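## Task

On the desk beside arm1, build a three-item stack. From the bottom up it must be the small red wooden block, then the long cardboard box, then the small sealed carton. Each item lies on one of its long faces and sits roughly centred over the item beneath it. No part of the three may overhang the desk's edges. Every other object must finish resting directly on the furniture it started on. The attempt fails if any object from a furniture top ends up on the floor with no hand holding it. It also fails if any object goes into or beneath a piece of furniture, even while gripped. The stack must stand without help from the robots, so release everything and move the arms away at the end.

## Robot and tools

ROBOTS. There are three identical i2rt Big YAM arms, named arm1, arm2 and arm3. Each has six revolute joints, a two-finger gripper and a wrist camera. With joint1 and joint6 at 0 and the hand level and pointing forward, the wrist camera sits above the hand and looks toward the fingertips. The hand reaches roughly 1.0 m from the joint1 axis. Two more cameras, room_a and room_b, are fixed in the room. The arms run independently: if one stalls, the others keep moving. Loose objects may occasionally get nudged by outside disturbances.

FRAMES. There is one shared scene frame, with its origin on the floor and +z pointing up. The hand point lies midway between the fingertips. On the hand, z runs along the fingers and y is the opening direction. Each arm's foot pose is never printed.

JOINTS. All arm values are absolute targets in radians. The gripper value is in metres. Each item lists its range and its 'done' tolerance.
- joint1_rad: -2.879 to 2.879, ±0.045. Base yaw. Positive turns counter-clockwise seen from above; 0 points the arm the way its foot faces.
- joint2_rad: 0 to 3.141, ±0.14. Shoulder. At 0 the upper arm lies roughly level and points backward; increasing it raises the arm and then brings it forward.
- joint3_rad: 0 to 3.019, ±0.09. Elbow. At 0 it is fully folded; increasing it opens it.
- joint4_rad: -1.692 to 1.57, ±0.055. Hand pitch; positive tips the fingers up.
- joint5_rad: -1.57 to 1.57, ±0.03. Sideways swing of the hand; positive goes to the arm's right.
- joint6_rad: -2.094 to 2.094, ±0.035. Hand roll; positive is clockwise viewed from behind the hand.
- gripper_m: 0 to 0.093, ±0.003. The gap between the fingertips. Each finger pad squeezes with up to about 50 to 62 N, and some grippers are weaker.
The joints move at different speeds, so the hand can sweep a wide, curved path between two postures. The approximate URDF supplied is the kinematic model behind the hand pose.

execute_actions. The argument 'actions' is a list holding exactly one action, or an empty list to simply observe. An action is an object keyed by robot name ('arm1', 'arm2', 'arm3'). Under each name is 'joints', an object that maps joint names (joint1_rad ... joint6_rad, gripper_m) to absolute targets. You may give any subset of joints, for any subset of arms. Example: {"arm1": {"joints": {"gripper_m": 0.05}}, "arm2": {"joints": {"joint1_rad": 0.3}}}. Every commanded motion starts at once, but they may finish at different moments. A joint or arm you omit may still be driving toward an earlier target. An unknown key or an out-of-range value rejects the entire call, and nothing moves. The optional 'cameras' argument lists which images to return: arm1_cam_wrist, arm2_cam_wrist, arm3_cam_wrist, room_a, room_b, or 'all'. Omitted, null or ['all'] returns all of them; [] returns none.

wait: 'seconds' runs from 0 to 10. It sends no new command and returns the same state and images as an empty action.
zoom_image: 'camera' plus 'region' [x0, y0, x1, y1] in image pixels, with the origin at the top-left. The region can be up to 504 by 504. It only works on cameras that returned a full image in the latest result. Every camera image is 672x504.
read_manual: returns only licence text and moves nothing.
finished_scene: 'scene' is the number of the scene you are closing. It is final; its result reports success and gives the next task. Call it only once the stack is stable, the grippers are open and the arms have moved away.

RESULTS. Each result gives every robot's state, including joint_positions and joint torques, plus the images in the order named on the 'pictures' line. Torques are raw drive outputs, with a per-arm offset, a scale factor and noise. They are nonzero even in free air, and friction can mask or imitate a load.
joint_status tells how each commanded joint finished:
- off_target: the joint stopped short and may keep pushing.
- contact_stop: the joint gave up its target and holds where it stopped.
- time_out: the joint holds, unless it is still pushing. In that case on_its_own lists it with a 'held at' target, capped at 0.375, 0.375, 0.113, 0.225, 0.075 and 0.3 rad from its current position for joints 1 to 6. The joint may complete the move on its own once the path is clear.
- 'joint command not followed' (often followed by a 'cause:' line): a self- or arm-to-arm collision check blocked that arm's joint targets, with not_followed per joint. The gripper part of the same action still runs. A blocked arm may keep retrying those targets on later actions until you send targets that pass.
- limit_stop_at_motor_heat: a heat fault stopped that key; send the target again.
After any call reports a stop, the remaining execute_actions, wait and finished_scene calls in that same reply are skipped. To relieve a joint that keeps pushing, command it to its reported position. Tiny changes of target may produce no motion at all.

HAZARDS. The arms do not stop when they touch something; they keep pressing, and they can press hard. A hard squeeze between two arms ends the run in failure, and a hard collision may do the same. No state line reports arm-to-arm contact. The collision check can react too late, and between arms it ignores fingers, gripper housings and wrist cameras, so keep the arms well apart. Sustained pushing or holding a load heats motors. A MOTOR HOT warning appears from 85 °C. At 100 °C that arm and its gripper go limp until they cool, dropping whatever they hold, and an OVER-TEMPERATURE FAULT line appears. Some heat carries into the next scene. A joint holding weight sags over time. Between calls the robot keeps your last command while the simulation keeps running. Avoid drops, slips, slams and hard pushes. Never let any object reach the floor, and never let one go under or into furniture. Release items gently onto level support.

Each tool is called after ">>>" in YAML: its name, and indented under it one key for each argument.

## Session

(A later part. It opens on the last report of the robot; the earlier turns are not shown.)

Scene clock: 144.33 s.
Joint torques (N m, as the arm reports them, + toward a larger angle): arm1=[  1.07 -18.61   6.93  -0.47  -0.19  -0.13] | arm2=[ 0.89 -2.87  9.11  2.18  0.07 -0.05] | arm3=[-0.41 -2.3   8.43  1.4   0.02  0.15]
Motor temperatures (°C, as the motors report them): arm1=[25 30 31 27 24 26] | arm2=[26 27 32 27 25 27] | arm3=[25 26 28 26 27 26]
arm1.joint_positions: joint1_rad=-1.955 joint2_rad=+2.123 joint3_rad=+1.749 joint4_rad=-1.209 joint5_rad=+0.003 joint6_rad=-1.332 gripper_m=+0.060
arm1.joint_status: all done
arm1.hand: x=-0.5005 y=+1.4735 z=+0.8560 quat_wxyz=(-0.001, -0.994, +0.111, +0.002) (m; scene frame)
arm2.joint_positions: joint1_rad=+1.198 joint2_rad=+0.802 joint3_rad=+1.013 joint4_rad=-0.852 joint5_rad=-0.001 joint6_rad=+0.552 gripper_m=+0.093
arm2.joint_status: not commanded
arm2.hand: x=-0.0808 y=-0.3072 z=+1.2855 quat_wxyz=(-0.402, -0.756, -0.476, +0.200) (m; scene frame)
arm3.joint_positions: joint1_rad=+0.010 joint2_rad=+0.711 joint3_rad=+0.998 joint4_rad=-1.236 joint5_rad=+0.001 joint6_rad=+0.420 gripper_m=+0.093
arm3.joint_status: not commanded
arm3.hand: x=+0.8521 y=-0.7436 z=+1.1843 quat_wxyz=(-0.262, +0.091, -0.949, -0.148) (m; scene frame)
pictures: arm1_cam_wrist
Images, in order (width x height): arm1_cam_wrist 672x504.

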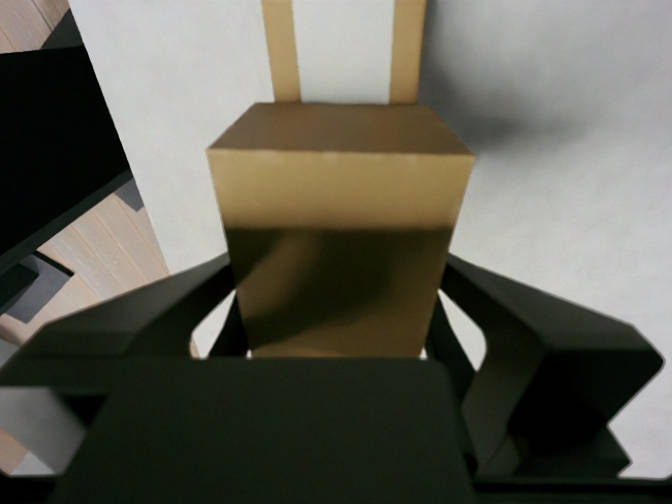

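>>> execute_actions:
  actions:
    - {"arm1":{"joints":{"gripper_m":0.093}}}
  cameras: []

>>> execute_actions:
  actions:
    - {"arm1":{"joints":{"joint2_rad":1.3}}}
  cameras: ["room_a","room_b"]

>>> zoom_image:
  camera: "room_b"
  region: [230, 150, 350, 210]

Scene clock: 146.73 s.
Joint torques (N m, as the arm reports them, + toward a larger angle): arm1=[  1.17 -18.7    6.86  -0.47  -0.2   -0.13] | arm2=[ 0.53 -2.94  9.16  1.98  0.07 -0.01] | arm3=[-0.54 -2.32  8.43  1.32  0.04  0.14]
Motor temperatures (°C, as the motors report them): arm1=[25 30 31 27 24 26] | arm2=[26 27 32 27 25 27] | arm3=[25 26 28 26 27 26]
arm1.joint_positions: joint1_rad=-1.955 joint2_rad=+2.123 joint3_rad=+1.749 joint4_rad=-1.209 joint5_rad=+0.003 joint6_rad=-1.333 gripper_m=+0.093
arm1.joint_status: all done
arm1.hand: x=-0.5005 y=+1.4735 z=+0.8560 quat_wxyz=(-0.001, -0.994, +0.111, +0.002) (m; scene frame)
arm2.joint_positions: joint1_rad=+1.198 joint2_rad=+0.802 joint3_rad=+1.013 joint4_rad=-0.852 joint5_rad=-0.001 joint6_rad=+0.552 gripper_m=+0.093
arm2.joint_status: not commanded
arm2.hand: x=-0.0808 y=-0.3072 z=+1.2855 quat_wxyz=(-0.402, -0.756, -0.476, +0.200) (m; scene frame)
arm3.joint_positions: joint1_rad=+0.010 joint2_rad=+0.711 joint3_rad=+0.998 joint4_rad=-1.236 joint5_rad=+0.001 joint6_rad=+0.420 gripper_m=+0.093
arm3.joint_status: not commanded
arm3.hand: x=+0.8521 y=-0.7436 z=+1.1843 quat_wxyz=(-0.262, +0.091, -0.949, -0.148) (m; scene frame)
pictures: none
No camera images: the call's "cameras" was empty. Leave "cameras" out to get every camera's image.

Scene clock: 148.70 s.
Joint torques (N m, as the arm reports them, + toward a larger angle): arm1=[ 1.05 -8.77  9.04  1.03 -0.16 -0.06] | arm2=[ 0.65 -2.92  9.16  2.07  0.08 -0.03] | arm3=[-0.42 -2.14  8.35  1.38  0.05  0.14]
Motor temperatures (°C, as the motors report them): arm1=[25 30 31 27 24 26] | arm2=[26 27 32 27 25 27] | arm3=[25 26 28 26 27 26]
arm1.joint_positions: joint1_rad=-1.955 joint2_rad=+1.307 joint3_rad=+1.734 joint4_rad=-1.209 joint5_rad=+0.002 joint6_rad=-1.333 gripper_m=+0.093
arm1.joint_status: all done
arm1.hand: x=-0.4956 y=+1.3487 z=+1.3217 quat_wxyz=(+0.385, -0.915, +0.104, +0.051) (m; scene frame)
arm2.joint_positions: joint1_rad=+1.198 joint2_rad=+0.802 joint3_rad=+1.013 joint4_rad=-0.852 joint5_rad=-0.001 joint6_rad=+0.552 gripper_m=+0.093
arm2.joint_status: not commanded
arm2.hand: x=-0.0808 y=-0.3072 z=+1.2855 quat_wxyz=(-0.402, -0.756, -0.476, +0.200) (m; scene frame)
arm3.joint_positions: joint1_rad=+0.010 joint2_rad=+0.711 joint3_rad=+0.998 joint4_rad=-1.236 joint5_rad=+0.001 joint6_rad=+0.420 gripper_m=+0.093
arm3.joint_status: not commanded
arm3.hand: x=+0.8521 y=-0.7436 z=+1.1843 quat_wxyz=(-0.262, +0.091, -0.949, -0.148) (m; scene frame)
pictures: room_a, room_b
Images, in order (width x height): room_a 672x504, room_b 672x504.

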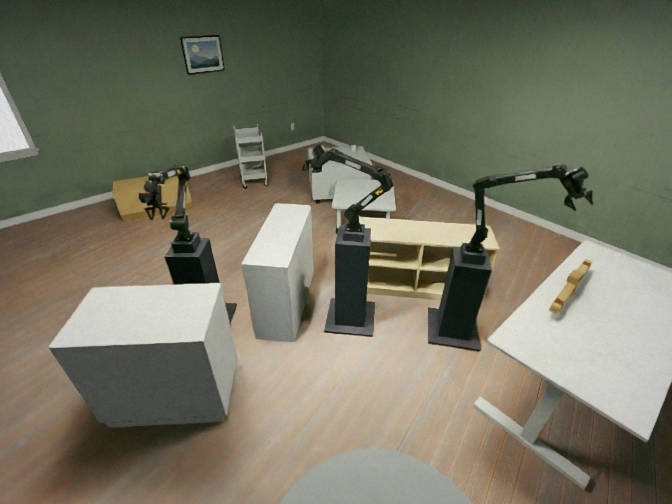

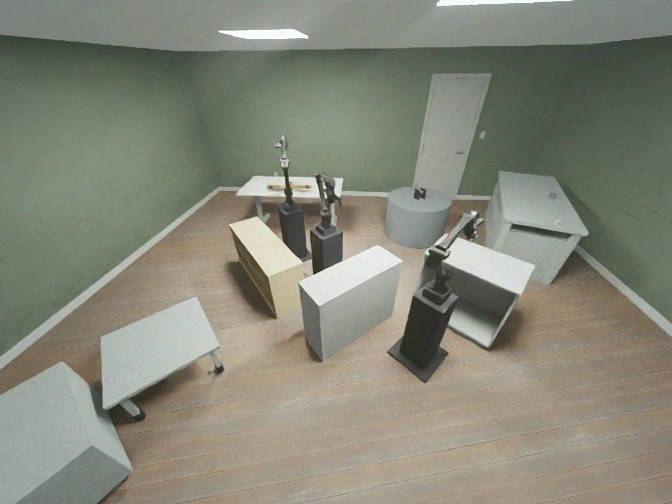

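Region (230, 150, 350, 210) of room_b's 672x504 image, scaled by 4.200, with more detail than that image has.

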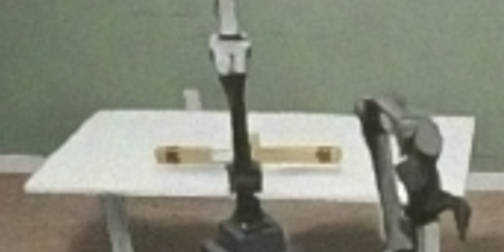

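>>> finished_scene:
  scene: 1

The scene is finished: the task was done.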